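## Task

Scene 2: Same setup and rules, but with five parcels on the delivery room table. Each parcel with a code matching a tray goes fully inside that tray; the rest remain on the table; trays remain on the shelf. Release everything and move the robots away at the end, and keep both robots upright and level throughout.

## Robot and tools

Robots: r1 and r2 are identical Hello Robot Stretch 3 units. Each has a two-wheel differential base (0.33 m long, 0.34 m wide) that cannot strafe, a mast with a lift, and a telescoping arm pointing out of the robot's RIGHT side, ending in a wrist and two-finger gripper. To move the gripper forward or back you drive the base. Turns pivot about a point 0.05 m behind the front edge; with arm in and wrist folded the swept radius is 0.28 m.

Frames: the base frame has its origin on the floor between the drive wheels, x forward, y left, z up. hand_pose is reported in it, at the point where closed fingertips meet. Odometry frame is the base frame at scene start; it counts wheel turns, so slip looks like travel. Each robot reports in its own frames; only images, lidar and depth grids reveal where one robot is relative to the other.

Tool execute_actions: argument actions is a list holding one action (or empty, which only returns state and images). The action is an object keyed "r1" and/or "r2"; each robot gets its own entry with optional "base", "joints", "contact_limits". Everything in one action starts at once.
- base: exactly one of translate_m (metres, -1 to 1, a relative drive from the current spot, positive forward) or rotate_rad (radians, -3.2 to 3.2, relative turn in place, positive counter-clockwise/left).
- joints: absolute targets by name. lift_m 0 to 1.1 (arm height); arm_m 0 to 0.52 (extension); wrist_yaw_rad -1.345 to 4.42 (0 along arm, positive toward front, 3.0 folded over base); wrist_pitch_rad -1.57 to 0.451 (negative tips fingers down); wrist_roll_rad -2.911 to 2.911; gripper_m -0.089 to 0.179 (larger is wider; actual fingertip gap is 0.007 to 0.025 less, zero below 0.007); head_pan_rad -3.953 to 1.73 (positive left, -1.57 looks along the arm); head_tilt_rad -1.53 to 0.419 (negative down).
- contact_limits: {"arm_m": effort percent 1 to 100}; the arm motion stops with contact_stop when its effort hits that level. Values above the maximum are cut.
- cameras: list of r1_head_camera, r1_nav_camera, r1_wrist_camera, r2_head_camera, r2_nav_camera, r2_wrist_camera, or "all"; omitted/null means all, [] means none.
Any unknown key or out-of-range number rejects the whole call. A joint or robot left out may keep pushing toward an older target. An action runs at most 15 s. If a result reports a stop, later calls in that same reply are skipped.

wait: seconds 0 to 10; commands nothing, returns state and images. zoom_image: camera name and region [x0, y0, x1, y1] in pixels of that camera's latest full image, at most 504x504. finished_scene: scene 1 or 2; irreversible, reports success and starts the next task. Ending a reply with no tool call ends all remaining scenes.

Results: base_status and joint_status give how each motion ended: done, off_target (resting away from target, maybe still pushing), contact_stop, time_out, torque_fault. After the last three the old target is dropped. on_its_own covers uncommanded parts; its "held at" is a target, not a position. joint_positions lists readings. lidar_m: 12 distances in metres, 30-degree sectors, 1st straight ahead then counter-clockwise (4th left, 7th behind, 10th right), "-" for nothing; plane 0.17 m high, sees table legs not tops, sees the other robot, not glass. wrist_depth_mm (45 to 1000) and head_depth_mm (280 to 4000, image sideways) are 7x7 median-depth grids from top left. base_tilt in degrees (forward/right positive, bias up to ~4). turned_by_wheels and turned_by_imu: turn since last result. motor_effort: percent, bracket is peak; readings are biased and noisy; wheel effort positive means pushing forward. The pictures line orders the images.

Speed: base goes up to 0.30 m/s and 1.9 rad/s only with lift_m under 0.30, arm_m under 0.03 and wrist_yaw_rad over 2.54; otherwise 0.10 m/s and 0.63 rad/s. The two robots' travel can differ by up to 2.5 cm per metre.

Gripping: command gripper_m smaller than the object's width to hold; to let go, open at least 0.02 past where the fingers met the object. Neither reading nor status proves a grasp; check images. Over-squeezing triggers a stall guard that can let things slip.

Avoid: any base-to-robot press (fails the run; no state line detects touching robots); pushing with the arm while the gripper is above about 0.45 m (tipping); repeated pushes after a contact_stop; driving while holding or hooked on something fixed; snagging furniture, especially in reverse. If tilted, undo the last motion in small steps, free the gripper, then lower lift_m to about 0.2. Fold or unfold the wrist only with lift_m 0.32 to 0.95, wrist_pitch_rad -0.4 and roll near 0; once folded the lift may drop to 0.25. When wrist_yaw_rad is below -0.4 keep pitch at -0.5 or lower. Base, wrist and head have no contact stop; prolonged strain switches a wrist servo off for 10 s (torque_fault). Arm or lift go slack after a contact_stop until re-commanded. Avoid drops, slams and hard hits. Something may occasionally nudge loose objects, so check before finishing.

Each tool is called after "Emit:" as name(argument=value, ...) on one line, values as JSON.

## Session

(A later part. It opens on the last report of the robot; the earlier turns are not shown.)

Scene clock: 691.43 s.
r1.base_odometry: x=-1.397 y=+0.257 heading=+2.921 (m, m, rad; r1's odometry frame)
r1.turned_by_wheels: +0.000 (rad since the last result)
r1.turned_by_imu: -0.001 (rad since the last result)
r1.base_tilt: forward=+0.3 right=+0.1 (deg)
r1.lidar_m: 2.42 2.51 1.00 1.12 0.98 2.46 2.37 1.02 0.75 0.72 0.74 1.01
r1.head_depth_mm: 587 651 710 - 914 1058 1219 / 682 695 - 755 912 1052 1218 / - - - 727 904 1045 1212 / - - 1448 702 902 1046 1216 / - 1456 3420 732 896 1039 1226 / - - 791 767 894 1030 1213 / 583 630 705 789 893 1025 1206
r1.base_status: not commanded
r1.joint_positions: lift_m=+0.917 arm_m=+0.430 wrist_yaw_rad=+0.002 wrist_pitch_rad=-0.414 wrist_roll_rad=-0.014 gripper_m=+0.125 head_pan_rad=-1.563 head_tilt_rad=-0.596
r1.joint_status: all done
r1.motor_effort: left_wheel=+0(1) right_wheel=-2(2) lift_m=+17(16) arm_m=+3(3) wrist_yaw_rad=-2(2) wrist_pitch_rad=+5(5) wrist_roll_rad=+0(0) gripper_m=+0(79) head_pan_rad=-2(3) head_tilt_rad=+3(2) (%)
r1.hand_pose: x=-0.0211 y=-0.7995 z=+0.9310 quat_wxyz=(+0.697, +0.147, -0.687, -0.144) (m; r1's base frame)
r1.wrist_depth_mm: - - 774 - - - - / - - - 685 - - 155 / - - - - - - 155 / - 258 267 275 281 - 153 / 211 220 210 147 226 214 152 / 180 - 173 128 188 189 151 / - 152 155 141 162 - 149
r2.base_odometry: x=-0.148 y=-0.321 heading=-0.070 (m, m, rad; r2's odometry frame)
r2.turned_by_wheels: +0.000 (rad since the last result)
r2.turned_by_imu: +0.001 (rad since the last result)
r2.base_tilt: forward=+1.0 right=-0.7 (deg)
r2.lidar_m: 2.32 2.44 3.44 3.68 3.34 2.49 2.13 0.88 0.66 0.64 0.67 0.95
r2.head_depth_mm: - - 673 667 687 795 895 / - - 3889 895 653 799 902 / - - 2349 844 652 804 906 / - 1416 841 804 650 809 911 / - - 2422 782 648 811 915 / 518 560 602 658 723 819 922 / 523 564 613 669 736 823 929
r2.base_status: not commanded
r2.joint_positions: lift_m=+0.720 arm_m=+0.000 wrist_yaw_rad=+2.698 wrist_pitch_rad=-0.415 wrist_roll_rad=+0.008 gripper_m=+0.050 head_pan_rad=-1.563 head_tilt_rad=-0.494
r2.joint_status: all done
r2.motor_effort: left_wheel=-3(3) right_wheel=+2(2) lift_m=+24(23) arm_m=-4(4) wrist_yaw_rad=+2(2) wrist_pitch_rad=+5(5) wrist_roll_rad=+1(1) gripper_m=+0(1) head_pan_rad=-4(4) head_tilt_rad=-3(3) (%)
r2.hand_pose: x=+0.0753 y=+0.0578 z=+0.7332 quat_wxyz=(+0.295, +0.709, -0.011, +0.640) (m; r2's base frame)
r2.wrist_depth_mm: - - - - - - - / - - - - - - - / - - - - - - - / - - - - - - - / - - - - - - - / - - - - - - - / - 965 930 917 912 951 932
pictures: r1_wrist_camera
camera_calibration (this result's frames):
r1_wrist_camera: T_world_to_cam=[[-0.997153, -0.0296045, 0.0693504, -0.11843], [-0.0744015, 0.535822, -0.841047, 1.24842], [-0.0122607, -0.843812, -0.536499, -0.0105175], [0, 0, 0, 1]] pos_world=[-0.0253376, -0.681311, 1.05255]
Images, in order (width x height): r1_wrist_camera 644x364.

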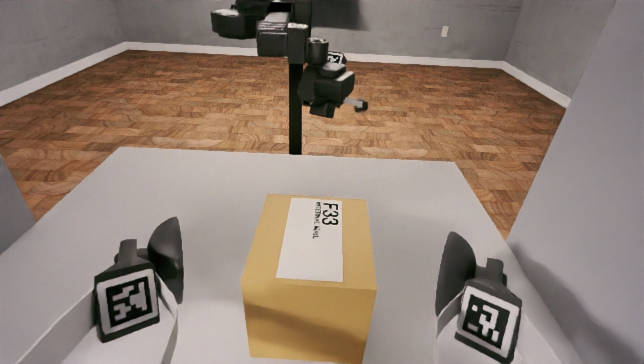

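Emit:
execute_actions(actions=[{"r1":{"joints":{"lift_m":0.95,"arm_m":0.005}},"r2":{"base":{"rotate_rad":-0.015},"joints":{"lift_m":0.94,"wrist_yaw_rad":0.0,"gripper_m":0.13}}}], cameras=["r2_head_camera","r2_wrist_camera"])

Scene clock: 697.27 s.
r1.base_odometry: x=-1.397 y=+0.257 heading=+2.921 (m, m, rad; r1's odometry frame)
r1.turned_by_wheels: +0.000 (rad since the last result)
r1.turned_by_imu: -0.001 (rad since the last result)
r1.base_tilt: forward=+0.3 right=+0.1 (deg)
r1.lidar_m: 2.41 2.51 1.00 1.12 0.98 2.46 2.37 1.02 0.74 0.72 0.74 1.01
r1.head_depth_mm: 587 651 719 807 881 - - / 685 699 729 767 888 - - / - - 3414 727 860 - - / - 1549 1643 730 885 1020 1232 / 1336 - 3395 732 883 1041 1212 / - - 791 765 898 1032 1207 / 584 632 705 786 894 1028 1212
r1.base_status: not commanded
r1.joint_positions: lift_m=+0.950 arm_m=+0.005 wrist_yaw_rad=+0.002 wrist_pitch_rad=-0.414 wrist_roll_rad=-0.014 gripper_m=+0.125 head_pan_rad=-1.563 head_tilt_rad=-0.596
r1.joint_status: all done
r1.motor_effort: left_wheel=+1(1) right_wheel=-2(2) lift_m=+33(34) arm_m=-3(5) wrist_yaw_rad=-2(2) wrist_pitch_rad=+5(5) wrist_roll_rad=+0(0) gripper_m=+0(0) head_pan_rad=-3(2) head_tilt_rad=+2(2) (%)
r1.hand_pose: x=-0.0211 y=-0.3752 z=+0.9631 quat_wxyz=(+0.697, +0.147, -0.687, -0.144) (m; r1's base frame)
r1.wrist_depth_mm: 417 415 - - 489 419 418 / 447 453 568 569 468 446 450 / 487 486 428 441 473 493 490 / 556 542 546 539 523 532 536 / 615 586 596 607 589 595 601 / 680 - 682 677 671 653 664 / 784 800 779 764 758 - 751
r2.base_odometry: x=-0.148 y=-0.321 heading=-0.085 (m, m, rad; r2's odometry frame)
r2.turned_by_wheels: -0.015 (rad since the last result)
r2.turned_by_imu: -0.013 (rad since the last result)
r2.base_tilt: forward=+1.0 right=-0.6 (deg)
r2.lidar_m: 2.32 2.42 3.41 3.68 3.40 2.49 2.19 0.89 0.66 0.64 0.67 0.94
r2.head_depth_mm: - 646 638 662 692 776 - / - - 3909 893 654 778 - / - - 2526 891 652 - - / - 1325 3606 886 649 779 - / - - 2475 840 648 796 914 / 523 558 605 659 723 814 917 / 520 561 608 664 732 818 916
r2.base_status: done
r2.joint_positions: lift_m=+0.940 arm_m=+0.000 wrist_yaw_rad=+0.003 wrist_pitch_rad=-0.415 wrist_roll_rad=+0.008 gripper_m=+0.130 head_pan_rad=-1.563 head_tilt_rad=-0.494
r2.joint_status: all done
r2.motor_effort: left_wheel=-1(2) right_wheel=+1(1) lift_m=+24(24) arm_m=-4(4) wrist_yaw_rad=-3(4) wrist_pitch_rad=+5(5) wrist_roll_rad=+1(1) gripper_m=+1(82) head_pan_rad=-4(4) head_tilt_rad=-3(3) (%)
r2.hand_pose: x=-0.0209 y=-0.3700 z=+0.9532 quat_wxyz=(+0.690, +0.146, -0.694, -0.146) (m; r2's base frame)
r2.wrist_depth_mm: 347 348 - - - 356 361 / 371 374 622 - 626 385 394 / 404 406 441 443 442 420 423 / 442 445 348 348 348 454 470 / 492 489 496 505 502 504 518 / 540 - 554 563 572 562 584 / 616 641 629 646 642 671 658
pictures: r2_head_camera (sideways: a quarter turn clockwise sets it upright), r2_wrist_camera
camera_calibration (this result's frames):
r2_head_camera: T_world_to_cam=[[-0.038316, 0.464744, -0.884616, 1.17427], [0.999217, 0.00904271, -0.0385291, 0.0460822], [-0.00990682, -0.885399, -0.464726, 0.56246], [0, 0, 0, 1]] pos_world=[0.00451936, -0.04815, 1.30194]
r2_wrist_camera: T_world_to_cam=[[-0.997649, 0.068248, -0.00628212, 0.00395898], [0.0416693, 0.53123, -0.846202, 1.03868], [-0.0544143, -0.844474, -0.532825, 0.354617], [0, 0, 0, 1]] pos_world=[-0.0200353, -0.252585, 1.06791]
Images, in order (width x height): r2_head_camera 896x504, r2_wrist_camera 644x364.

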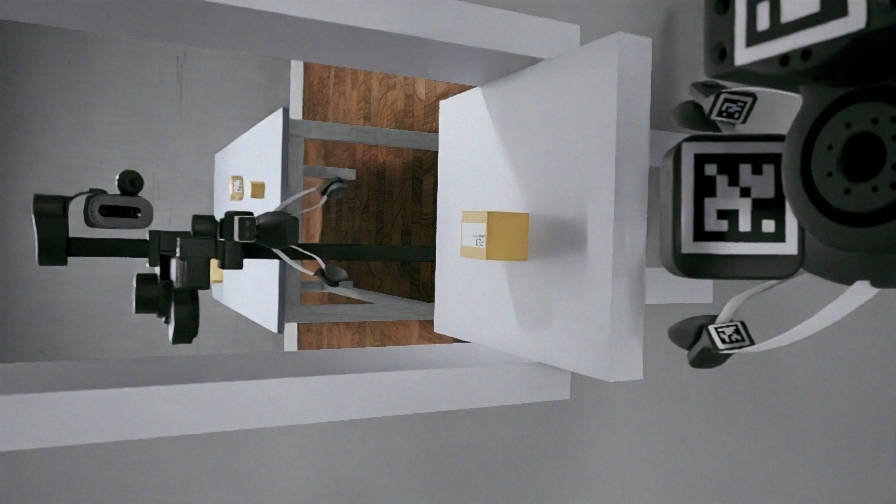

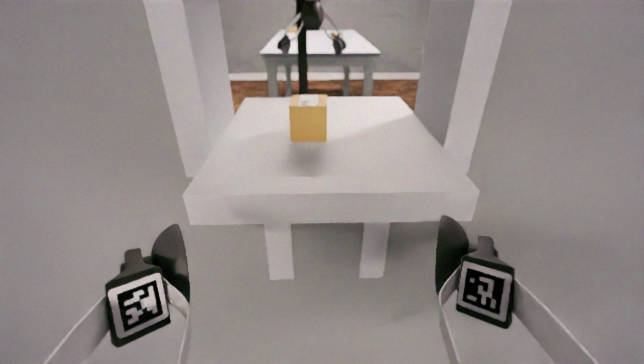

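Emit:
execute_actions(actions=[{"r1":{"joints":{"lift_m":0.85,"wrist_yaw_rad":2.7,"gripper_m":0.06}},"r2":{"joints":{"arm_m":0.31}}}], cameras=["r2_head_camera","r2_wrist_camera"])

Scene clock: 705.13 s.
r1.base_odometry: x=-1.397 y=+0.257 heading=+2.921 (m, m, rad; r1's odometry frame)
r1.turned_by_wheels: +0.000 (rad since the last result)
r1.turned_by_imu: -0.001 (rad since the last result)
r1.base_tilt: forward=+0.3 right=+0.0 (deg)
r1.lidar_m: 2.41 2.51 1.00 1.12 0.98 2.46 2.36 1.02 0.74 0.72 0.74 1.01
r1.head_depth_mm: 588 650 721 805 911 1054 1175 / 683 699 730 764 911 1052 1187 / - - 964 728 901 1047 1197 / - 897 967 730 902 1042 1157 / 1341 - 3456 735 902 1034 1187 / - - 789 765 894 1032 1219 / 583 631 705 791 891 1029 1204
r1.base_status: not commanded
r1.joint_positions: lift_m=+0.850 arm_m=+0.005 wrist_yaw_rad=+2.697 wrist_pitch_rad=-0.415 wrist_roll_rad=-0.014 gripper_m=+0.060 head_pan_rad=-1.563 head_tilt_rad=-0.596
r1.joint_status: all done
r1.motor_effort: left_wheel=+1(1) right_wheel=-2(3) lift_m=+17(36) arm_m=-3(3) wrist_yaw_rad=+5(3) wrist_pitch_rad=+5(5) wrist_roll_rad=+0(0) gripper_m=-1(80) head_pan_rad=-3(2) head_tilt_rad=+2(2) (%)
r1.hand_pose: x=+0.0755 y=+0.0525 z=+0.8637 quat_wxyz=(+0.295, +0.702, -0.008, +0.648) (m; r1's base frame)
r1.wrist_depth_mm: - - - - - - - / 791 858 978 - - - - / - - - - - - - / - - - - - - - / - - - - - - - / - - - - - - - / - - - - - - -
r2.base_odometry: x=-0.148 y=-0.321 heading=-0.085 (m, m, rad; r2's odometry frame)
r2.turned_by_wheels: +0.000 (rad since the last result)
r2.turned_by_imu: +0.002 (rad since the last result)
r2.base_tilt: forward=+0.8 right=-0.6 (deg)
r2.lidar_m: 2.32 2.43 3.38 3.68 3.38 2.51 2.20 0.89 0.66 0.64 0.67 0.94
r2.head_depth_mm: - 646 635 - - 802 903 / - - - - 653 802 905 / - - 2368 - 628 805 906 / - 1482 2313 885 625 807 911 / - - 2484 883 648 812 913 / 522 559 606 654 709 814 917 / 520 560 608 664 733 814 917
r2.base_status: not commanded
r2.joint_positions: lift_m=+0.940 arm_m=+0.310 wrist_yaw_rad=+0.002 wrist_pitch_rad=-0.415 wrist_roll_rad=+0.008 gripper_m=+0.130 head_pan_rad=-1.563 head_tilt_rad=-0.494
r2.joint_status: all done
r2.motor_effort: left_wheel=-1(1) right_wheel=+1(1) lift_m=+24(24) arm_m=+3(6) wrist_yaw_rad=-1(3) wrist_pitch_rad=+5(5) wrist_roll_rad=+1(1) gripper_m=+1(1) head_pan_rad=-4(3) head_tilt_rad=-4(3) (%)
r2.hand_pose: x=-0.0211 y=-0.6795 z=+0.9532 quat_wxyz=(+0.689, +0.146, -0.694, -0.146) (m; r2's base frame)
r2.wrist_depth_mm: 164 - - 702 - - - / 163 - - - - - 201 / 163 - - - - - 201 / 162 229 344 344 346 - 202 / 161 212 269 192 270 270 201 / 161 - 221 158 221 230 203 / 153 183 185 164 189 182 185
pictures: r2_head_camera (sideways: a quarter turn clockwise sets it upright), r2_wrist_camera
camera_calibration (this result's frames):
r2_head_camera: T_world_to_cam=[[-0.0382291, 0.464751, -0.884616, 1.17427], [0.999218, 0.00885581, -0.0385291, 0.0460822], [-0.0100724, -0.885397, -0.464726, 0.56246], [0, 0, 0, 1]] pos_world=[0.00451035, -0.0481497, 1.30194]
r2_wrist_camera: T_world_to_cam=[[-0.997567, 0.0694276, -0.00628213, 0.025621], [0.0422974, 0.531181, -0.846202, 1.2031], [-0.0554128, -0.844409, -0.532825, 0.0932466], [0, 0, 0, 1]] pos_world=[-0.0201623, -0.562103, 1.06791]
Images, in order (width x height): r2_head_camera 896x504, r2_wrist_camera 644x364.

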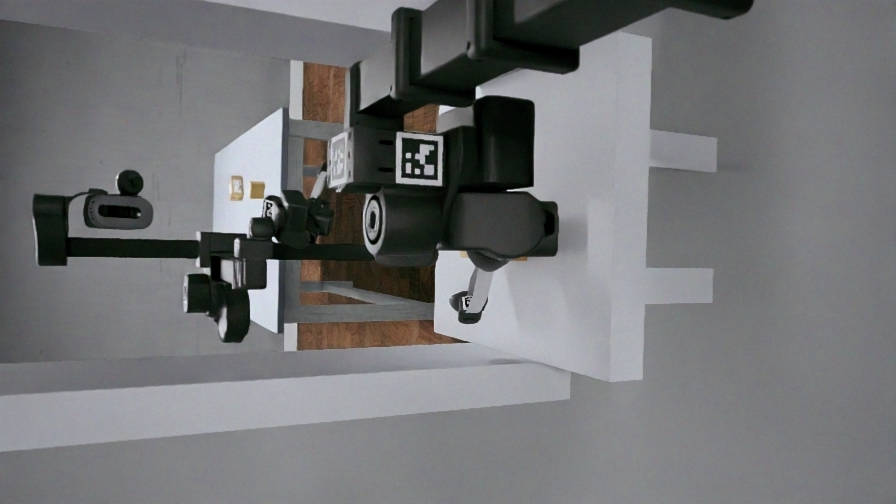

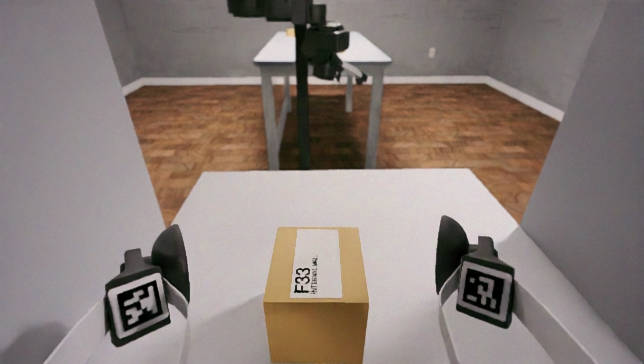

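Emit:
execute_actions(actions=[{"r2":{"joints":{"lift_m":0.911}}}], cameras=["r2_wrist_camera"])

Emit:
execute_actions(actions=[{"r2":{"joints":{"gripper_m":0.035}}}], cameras=["r2_wrist_camera","r2_head_camera"])

Scene clock: 712.57 s.
r1.base_odometry: x=-1.397 y=+0.257 heading=+2.921 (m, m, rad; r1's odometry frame)
r1.turned_by_wheels: +0.000 (rad since the last result)
r1.turned_by_imu: -0.001 (rad since the last result)
r1.base_tilt: forward=+0.3 right=+0.1 (deg)
r1.lidar_m: 2.42 2.50 1.00 1.12 0.98 2.46 2.37 1.02 0.74 0.72 0.74 1.01
r1.head_depth_mm: 588 650 722 804 911 1057 1172 / 686 699 730 766 911 1047 1188 / - - 3399 732 901 1047 1197 / - 921 913 732 902 1041 1153 / 1355 - 3433 733 896 1040 1194 / - - 793 767 897 1032 1220 / 584 630 705 788 891 1031 1208
r1.base_status: not commanded
r1.joint_positions: lift_m=+0.850 arm_m=+0.005 wrist_yaw_rad=+2.697 wrist_pitch_rad=-0.415 wrist_roll_rad=-0.014 gripper_m=+0.060 head_pan_rad=-1.563 head_tilt_rad=-0.596
r1.joint_status: not commanded
r1.motor_effort: left_wheel=+1(1) right_wheel=-2(2) lift_m=+17(17) arm_m=-3(3) wrist_yaw_rad=+4(5) wrist_pitch_rad=+5(5) wrist_roll_rad=+0(0) gripper_m=+0(0) head_pan_rad=-1(2) head_tilt_rad=+2(2) (%)
r1.hand_pose: x=+0.0755 y=+0.0525 z=+0.8637 quat_wxyz=(+0.295, +0.702, -0.008, +0.648) (m; r1's base frame)
r1.wrist_depth_mm: - - - - - - - / 777 854 945 - - - - / - - - - - - - / - - - - - - - / - - - - - - - / - - - - - - - / - - - - - - -
r2.base_odometry: x=-0.148 y=-0.321 heading=-0.085 (m, m, rad; r2's odometry frame)
r2.turned_by_wheels: +0.000 (rad since the last result)
r2.turned_by_imu: +0.001 (rad since the last result)
r2.base_tilt: forward=+0.9 right=-0.6 (deg)
r2.lidar_m: 2.32 2.42 3.40 3.67 3.38 2.51 2.19 0.89 0.66 0.64 0.67 0.94
r2.head_depth_mm: - 648 637 637 - 811 901 / - - 3898 - 628 803 904 / - - 2503 - 618 806 905 / - 1476 2317 1653 620 805 912 / - - 2499 884 647 812 913 / 522 559 606 655 711 813 916 / 520 561 609 665 731 815 923
r2.base_status: not commanded
r2.joint_positions: lift_m=+0.911 arm_m=+0.310 wrist_yaw_rad=+0.002 wrist_pitch_rad=-0.415 wrist_roll_rad=+0.008 gripper_m=+0.130 head_pan_rad=-1.563 head_tilt_rad=-0.494
r2.joint_status: all done
r2.motor_effort: left_wheel=-1(1) right_wheel=+1(1) lift_m=+18(21) arm_m=+4(3) wrist_yaw_rad=-1(2) wrist_pitch_rad=+5(5) wrist_roll_rad=+1(1) gripper_m=+2(1) head_pan_rad=-4(4) head_tilt_rad=-3(2) (%)
r2.hand_pose: x=-0.0211 y=-0.6795 z=+0.9246 quat_wxyz=(+0.689, +0.146, -0.694, -0.146) (m; r2's base frame)
r2.wrist_depth_mm: 163 - - 743 - - - / 163 - - - - - 201 / 163 - - - - - 201 / 162 227 288 288 289 289 202 / 161 212 225 148 225 226 201 / 161 - 185 144 185 192 185 / 153 153 157 155 157 152 157
pictures: r2_wrist_camera
camera_calibration (this result's frames):
r2_wrist_camera: T_world_to_cam=[[-0.997567, 0.0694274, -0.00628201, 0.0254412], [0.0422973, 0.531181, -0.846202, 1.17888], [-0.0554128, -0.844409, -0.532825, 0.0779971], [0, 0, 0, 1]] pos_world=[-0.0201622, -0.562105, 1.03929]
Images, in order (width x height): r2_wrist_camera 644x364.

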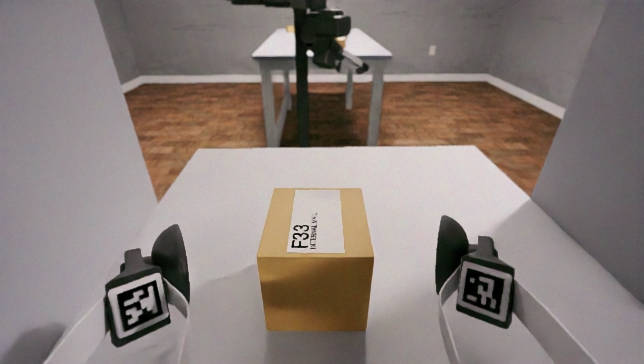

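Scene clock: 714.00 s.
r1.base_odometry: x=-1.397 y=+0.257 heading=+2.921 (m, m, rad; r1's odometry frame)
r1.turned_by_wheels: +0.000 (rad since the last result)
r1.turned_by_imu: +0.000 (rad since the last result)
r1.base_tilt: forward=+0.3 right=+0.1 (deg)
r1.lidar_m: 2.42 2.50 1.00 1.12 0.98 2.47 2.36 1.02 0.74 0.71 0.74 1.01
r1.head_depth_mm: 589 650 718 807 916 1055 1173 / 685 699 732 765 906 1053 1185 / - - 3367 728 906 1046 1192 / - 916 903 732 904 1043 1158 / 1355 - 3423 731 900 1037 1186 / - - 792 766 899 1030 1216 / 584 631 703 789 893 1027 1202
r1.base_status: not commanded
r1.joint_positions: lift_m=+0.850 arm_m=+0.005 wrist_yaw_rad=+2.697 wrist_pitch_rad=-0.415 wrist_roll_rad=-0.014 gripper_m=+0.060 head_pan_rad=-1.563 head_tilt_rad=-0.596
r1.joint_status: not commanded
r1.motor_effort: left_wheel=+1(1) right_wheel=-2(2) lift_m=+17(17) arm_m=-3(3) wrist_yaw_rad=+4(4) wrist_pitch_rad=+5(5) wrist_roll_rad=+0(0) gripper_m=+0(0) head_pan_rad=-2(3) head_tilt_rad=+2(2) (%)
r1.hand_pose: x=+0.0755 y=+0.0525 z=+0.8637 quat_wxyz=(+0.295, +0.702, -0.008, +0.648) (m; r1's base frame)
r1.wrist_depth_mm: - - - - - - - / 807 862 992 - - - - / - - - - - - - / - - - - - - - / - - - - - - - / - - - - - - - / - - - - - - -
r2.base_odometry: x=-0.148 y=-0.321 heading=-0.085 (m, m, rad; r2's odometry frame)
r2.turned_by_wheels: +0.000 (rad since the last result)
r2.turned_by_imu: +0.000 (rad since the last result)
r2.base_tilt: forward=+0.8 right=-0.7 (deg)
r2.lidar_m: 2.32 2.43 3.38 3.68 3.38 2.50 2.19 0.89 0.66 0.64 0.67 0.94
r2.head_depth_mm: - 647 637 637 - 814 901 / - - 3889 - 629 803 902 / - - 2505 - 620 807 908 / - 1479 2315 3062 625 806 912 / - - 2487 839 647 810 913 / 523 559 606 656 710 812 915 / 520 561 608 663 731 818 919
r2.base_status: not commanded
r2.joint_positions: lift_m=+0.911 arm_m=+0.310 wrist_yaw_rad=+0.002 wrist_pitch_rad=-0.415 wrist_roll_rad=+0.008 gripper_m=+0.035 head_pan_rad=-1.563 head_tilt_rad=-0.494
r2.joint_status: all done
r2.motor_effort: left_wheel=-1(1) right_wheel=+1(1) lift_m=+18(18) arm_m=+3(4) wrist_yaw_rad=-2(2) wrist_pitch_rad=+5(5) wrist_roll_rad=+1(1) gripper_m=-7(82) head_pan_rad=-4(3) head_tilt_rad=-2(2) (%)
r2.hand_pose: x=-0.0211 y=-0.6795 z=+0.9245 quat_wxyz=(+0.689, +0.146, -0.694, -0.146) (m; r2's base frame)
r2.wrist_depth_mm: 163 - - 758 - - - / 163 - - - - - 201 / 163 - - - - - 201 / 163 228 287 289 286 287 201 / 162 212 225 147 236 226 202 / 161 185 144 142 - 185 186 / 152 157 154 152 157 158 158
pictures: r2_head_camera (sideways: a quarter turn clockwise sets it upright), r2_wrist_camera
camera_calibration (this result's frames):
r2_head_camera: T_world_to_cam=[[-0.038229, 0.464751, -0.884616, 1.17427], [0.999218, 0.0088557, -0.0385291, 0.0460822], [-0.0100725, -0.885397, -0.464726, 0.56246], [0, 0, 0, 1]] pos_world=[0.00451035, -0.0481497, 1.30194]
r2_wrist_camera: T_world_to_cam=[[-0.997567, 0.0694287, -0.00625155, 0.0254098], [0.0422961, 0.531547, -0.845972, 1.17881], [-0.0554117, -0.844178, -0.533191, 0.0784856], [0, 0, 0, 1]] pos_world=[-0.0201621, -0.562101, 1.03925]
Images, in order (width x height): r2_head_camera 896x504, r2_wrist_camera 644x364.

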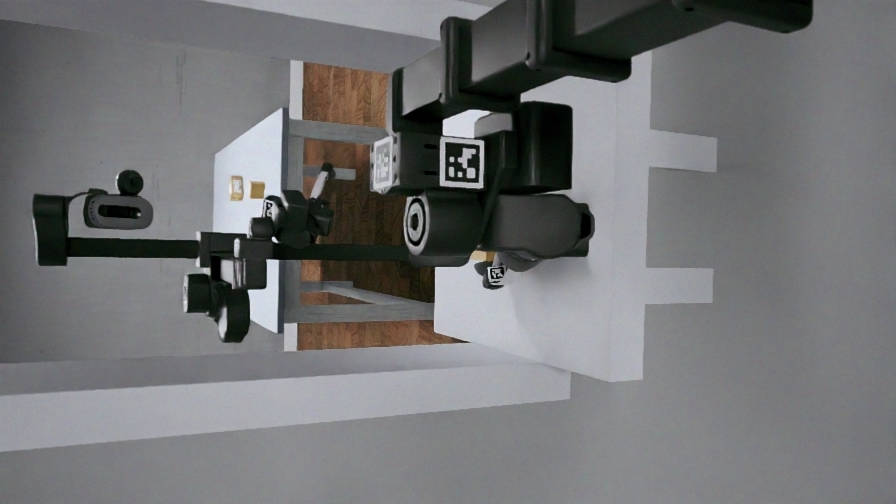

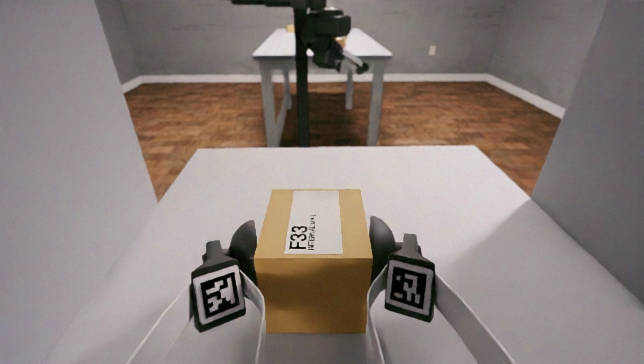

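Emit:
execute_actions(actions=[{"r2":{"joints":{"lift_m":0.95}}}], cameras=["r2_wrist_camera"])

Emit:
execute_actions(actions=[{"r2":{"joints":{"arm_m":0.0}}}], cameras=["r2_wrist_camera","r2_nav_camera"])

Scene clock: 718.87 s.
r1.base_odometry: x=-1.397 y=+0.257 heading=+2.921 (m, m, rad; r1's odometry frame)
r1.turned_by_wheels: +0.000 (rad since the last result)
r1.turned_by_imu: -0.001 (rad since the last result)
r1.base_tilt: forward=+0.3 right=+0.1 (deg)
r1.lidar_m: 2.42 2.51 1.00 1.12 0.98 2.46 2.37 1.02 0.74 0.72 0.74 1.01
r1.head_depth_mm: 589 650 720 806 914 1057 1176 / 686 697 731 765 909 1052 1183 / - - 963 727 897 1049 1192 / - 897 877 730 904 1043 1156 / 1331 - 3424 731 897 1036 1188 / - - 791 765 894 1035 1214 / 584 630 704 790 891 1030 1204
r1.base_status: not commanded
r1.joint_positions: lift_m=+0.850 arm_m=+0.005 wrist_yaw_rad=+2.697 wrist_pitch_rad=-0.415 wrist_roll_rad=-0.014 gripper_m=+0.060 head_pan_rad=-1.563 head_tilt_rad=-0.596
r1.joint_status: not commanded
r1.motor_effort: left_wheel=+1(1) right_wheel=-2(2) lift_m=+17(17) arm_m=-3(3) wrist_yaw_rad=+4(4) wrist_pitch_rad=+5(5) wrist_roll_rad=+0(0) gripper_m=+0(0) head_pan_rad=-1(2) head_tilt_rad=+2(2) (%)
r1.hand_pose: x=+0.0755 y=+0.0525 z=+0.8637 quat_wxyz=(+0.295, +0.702, -0.008, +0.648) (m; r1's base frame)
r1.wrist_depth_mm: - - - - - - - / 790 874 975 - - - - / - - - - - - - / - - - - - - - / - - - - - - - / - - - - - - - / - - - - - - -
r2.base_odometry: x=-0.148 y=-0.321 heading=-0.085 (m, m, rad; r2's odometry frame)
r2.turned_by_wheels: +0.000 (rad since the last result)
r2.turned_by_imu: +0.001 (rad since the last result)
r2.base_tilt: forward=+0.9 right=-0.6 (deg)
r2.lidar_m: 2.32 2.44 3.42 3.66 3.40 2.49 2.20 0.89 0.66 0.64 0.67 0.93
r2.head_depth_mm: - 647 634 - 631 800 902 / - - - - 654 801 904 / - - 2297 - 652 804 908 / - 1476 1954 845 627 807 910 / - - 2480 841 646 810 914 / 522 560 606 655 710 814 917 / 520 561 608 665 732 814 919
r2.base_status: not commanded
r2.joint_positions: lift_m=+0.950 arm_m=+0.310 wrist_yaw_rad=+0.002 wrist_pitch_rad=-0.417 wrist_roll_rad=+0.008 gripper_m=+0.035 head_pan_rad=-1.563 head_tilt_rad=-0.494
r2.joint_status: all done
r2.motor_effort: left_wheel=-1(1) right_wheel=+1(1) lift_m=+24(25) arm_m=+4(3) wrist_yaw_rad=-2(2) wrist_pitch_rad=+5(5) wrist_roll_rad=+1(1) gripper_m=-7(7) head_pan_rad=-5(4) head_tilt_rad=-4(3) (%)
r2.hand_pose: x=-0.0211 y=-0.6793 z=+0.9627 quat_wxyz=(+0.689, +0.147, -0.694, -0.147) (m; r2's base frame)
r2.wrist_depth_mm: 164 - - 780 - - - / 163 - - - - - 200 / 163 - - - - - 200 / 162 228 365 363 363 - 202 / 161 227 283 147 296 273 202 / 162 217 143 142 - 233 202 / 161 195 193 186 198 199 193
pictures: r2_wrist_camera
camera_calibration (this result's frames):
r2_wrist_camera: T_world_to_cam=[[-0.997567, 0.0694399, -0.00612851, 0.0255223], [0.0422937, 0.533006, -0.845054, 1.21113], [-0.0554139, -0.843257, -0.534647, 0.101072], [0, 0, 0, 1]] pos_world=[-0.0201622, -0.562083, 1.07766]
Images, in order (width x height): r2_wrist_camera 644x364.

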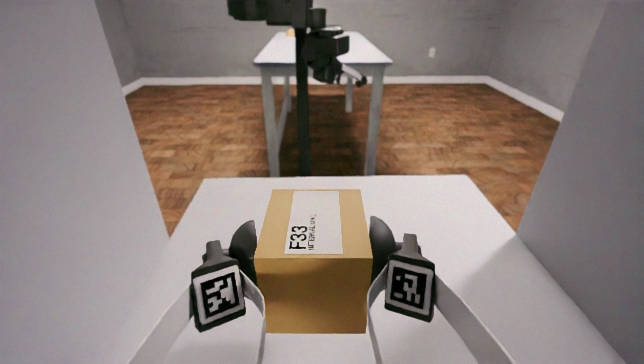

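Scene clock: 722.37 s.
r1.base_odometry: x=-1.397 y=+0.257 heading=+2.921 (m, m, rad; r1's odometry frame)
r1.turned_by_wheels: +0.000 (rad since the last result)
r1.turned_by_imu: +0.000 (rad since the last result)
r1.base_tilt: forward=+0.3 right=+0.1 (deg)
r1.lidar_m: 2.41 2.51 1.00 1.12 0.99 2.46 2.36 1.02 0.74 0.72 0.74 1.01
r1.head_depth_mm: 587 649 720 807 915 1057 1169 / 685 699 730 767 912 1053 1185 / - - 3357 728 901 1044 1195 / 1356 1467 1057 731 899 1040 1157 / 1343 - 3397 734 898 1038 1190 / - - 791 768 893 1032 1215 / 582 631 705 786 896 1024 1201
r1.base_status: not commanded
r1.joint_positions: lift_m=+0.850 arm_m=+0.005 wrist_yaw_rad=+2.697 wrist_pitch_rad=-0.415 wrist_roll_rad=-0.014 gripper_m=+0.060 head_pan_rad=-1.563 head_tilt_rad=-0.596
r1.joint_status: not commanded
r1.motor_effort: left_wheel=+1(1) right_wheel=-2(2) lift_m=+17(17) arm_m=-3(3) wrist_yaw_rad=+5(4) wrist_pitch_rad=+5(5) wrist_roll_rad=+0(0) gripper_m=+0(0) head_pan_rad=-3(2) head_tilt_rad=+2(2) (%)
r1.hand_pose: x=+0.0755 y=+0.0525 z=+0.8637 quat_wxyz=(+0.295, +0.702, -0.008, +0.648) (m; r1's base frame)
r1.wrist_depth_mm: - - - - - - - / 790 831 - - - - - / - - - - - - - / - - - - - - - / - - - - - - - / - - - - - - - / - - - - - - -
r2.base_odometry: x=-0.148 y=-0.321 heading=-0.085 (m, m, rad; r2's odometry frame)
r2.turned_by_wheels: +0.000 (rad since the last result)
r2.turned_by_imu: +0.001 (rad since the last result)
r2.base_tilt: forward=+1.0 right=-0.6 (deg)
r2.lidar_m: 2.32 2.43 3.38 3.69 3.39 2.50 2.19 0.89 0.66 0.64 0.67 0.94
r2.head_depth_mm: - 647 638 663 690 771 - / - - 3894 892 655 797 - / - - 2525 889 652 - - / - 1477 2317 886 651 - - / - - 2499 841 648 811 913 / 523 558 605 657 709 815 916 / 520 562 608 664 732 815 918
r2.base_status: not commanded
r2.joint_positions: lift_m=+0.950 arm_m=+0.000 wrist_yaw_rad=+0.002 wrist_pitch_rad=-0.417 wrist_roll_rad=+0.008 gripper_m=+0.035 head_pan_rad=-1.563 head_tilt_rad=-0.494
r2.joint_status: all done
r2.motor_effort: left_wheel=-1(1) right_wheel=+1(1) lift_m=+24(24) arm_m=-4(4) wrist_yaw_rad=-2(1) wrist_pitch_rad=+5(6) wrist_roll_rad=+1(1) gripper_m=-7(6) head_pan_rad=-4(4) head_tilt_rad=-3(3) (%)
r2.hand_pose: x=-0.0212 y=-0.3697 z=+0.9626 quat_wxyz=(+0.689, +0.147, -0.694, -0.147) (m; r2's base frame)
r2.wrist_depth_mm: 347 345 - - - 354 364 / 376 375 - - - 385 392 / 402 408 445 505 472 424 425 / 446 447 362 367 366 456 472 / 492 493 344 148 353 517 521 / 544 552 144 141 - 579 585 / 621 616 633 645 654 660 673
pictures: r2_nav_camera (sideways: a quarter turn counterclockwise sets it upright), r2_wrist_camera
camera_calibration (this result's frames):
r2_nav_camera: T_world_to_cam=[[-0.0171317, -0.493789, 0.869413, -1.08545], [-0.999814, 0.000779819, -0.0192583, 0.0766488], [0.00883158, -0.869581, -0.493711, 0.5941], [0, 0, 0, 1]] pos_world=[0.0527921, -0.0194265, 1.2385]
r2_wrist_camera: T_world_to_cam=[[-0.997562, 0.0695201, -0.0061019, 0.00401345], [0.0423348, 0.533318, -0.844855, 1.04599], [-0.0554801, -0.843053, -0.534961, 0.362431], [0, 0, 0, 1]] pos_world=[-0.0201706, -0.252579, 1.07762]
Images, in order (width x height): r2_nav_camera 672x504, r2_wrist_camera 644x364.

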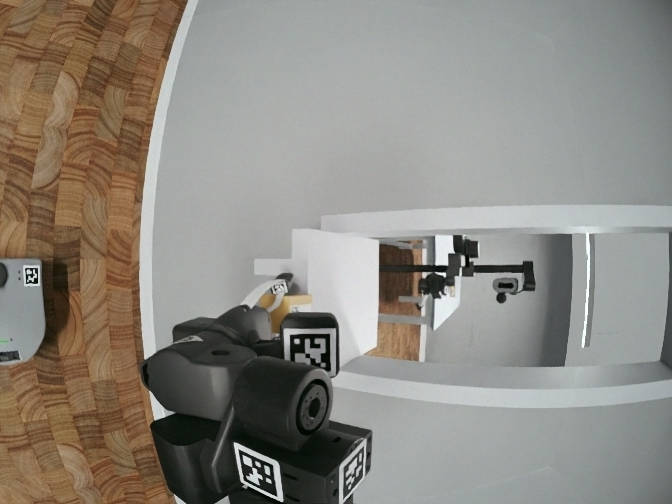

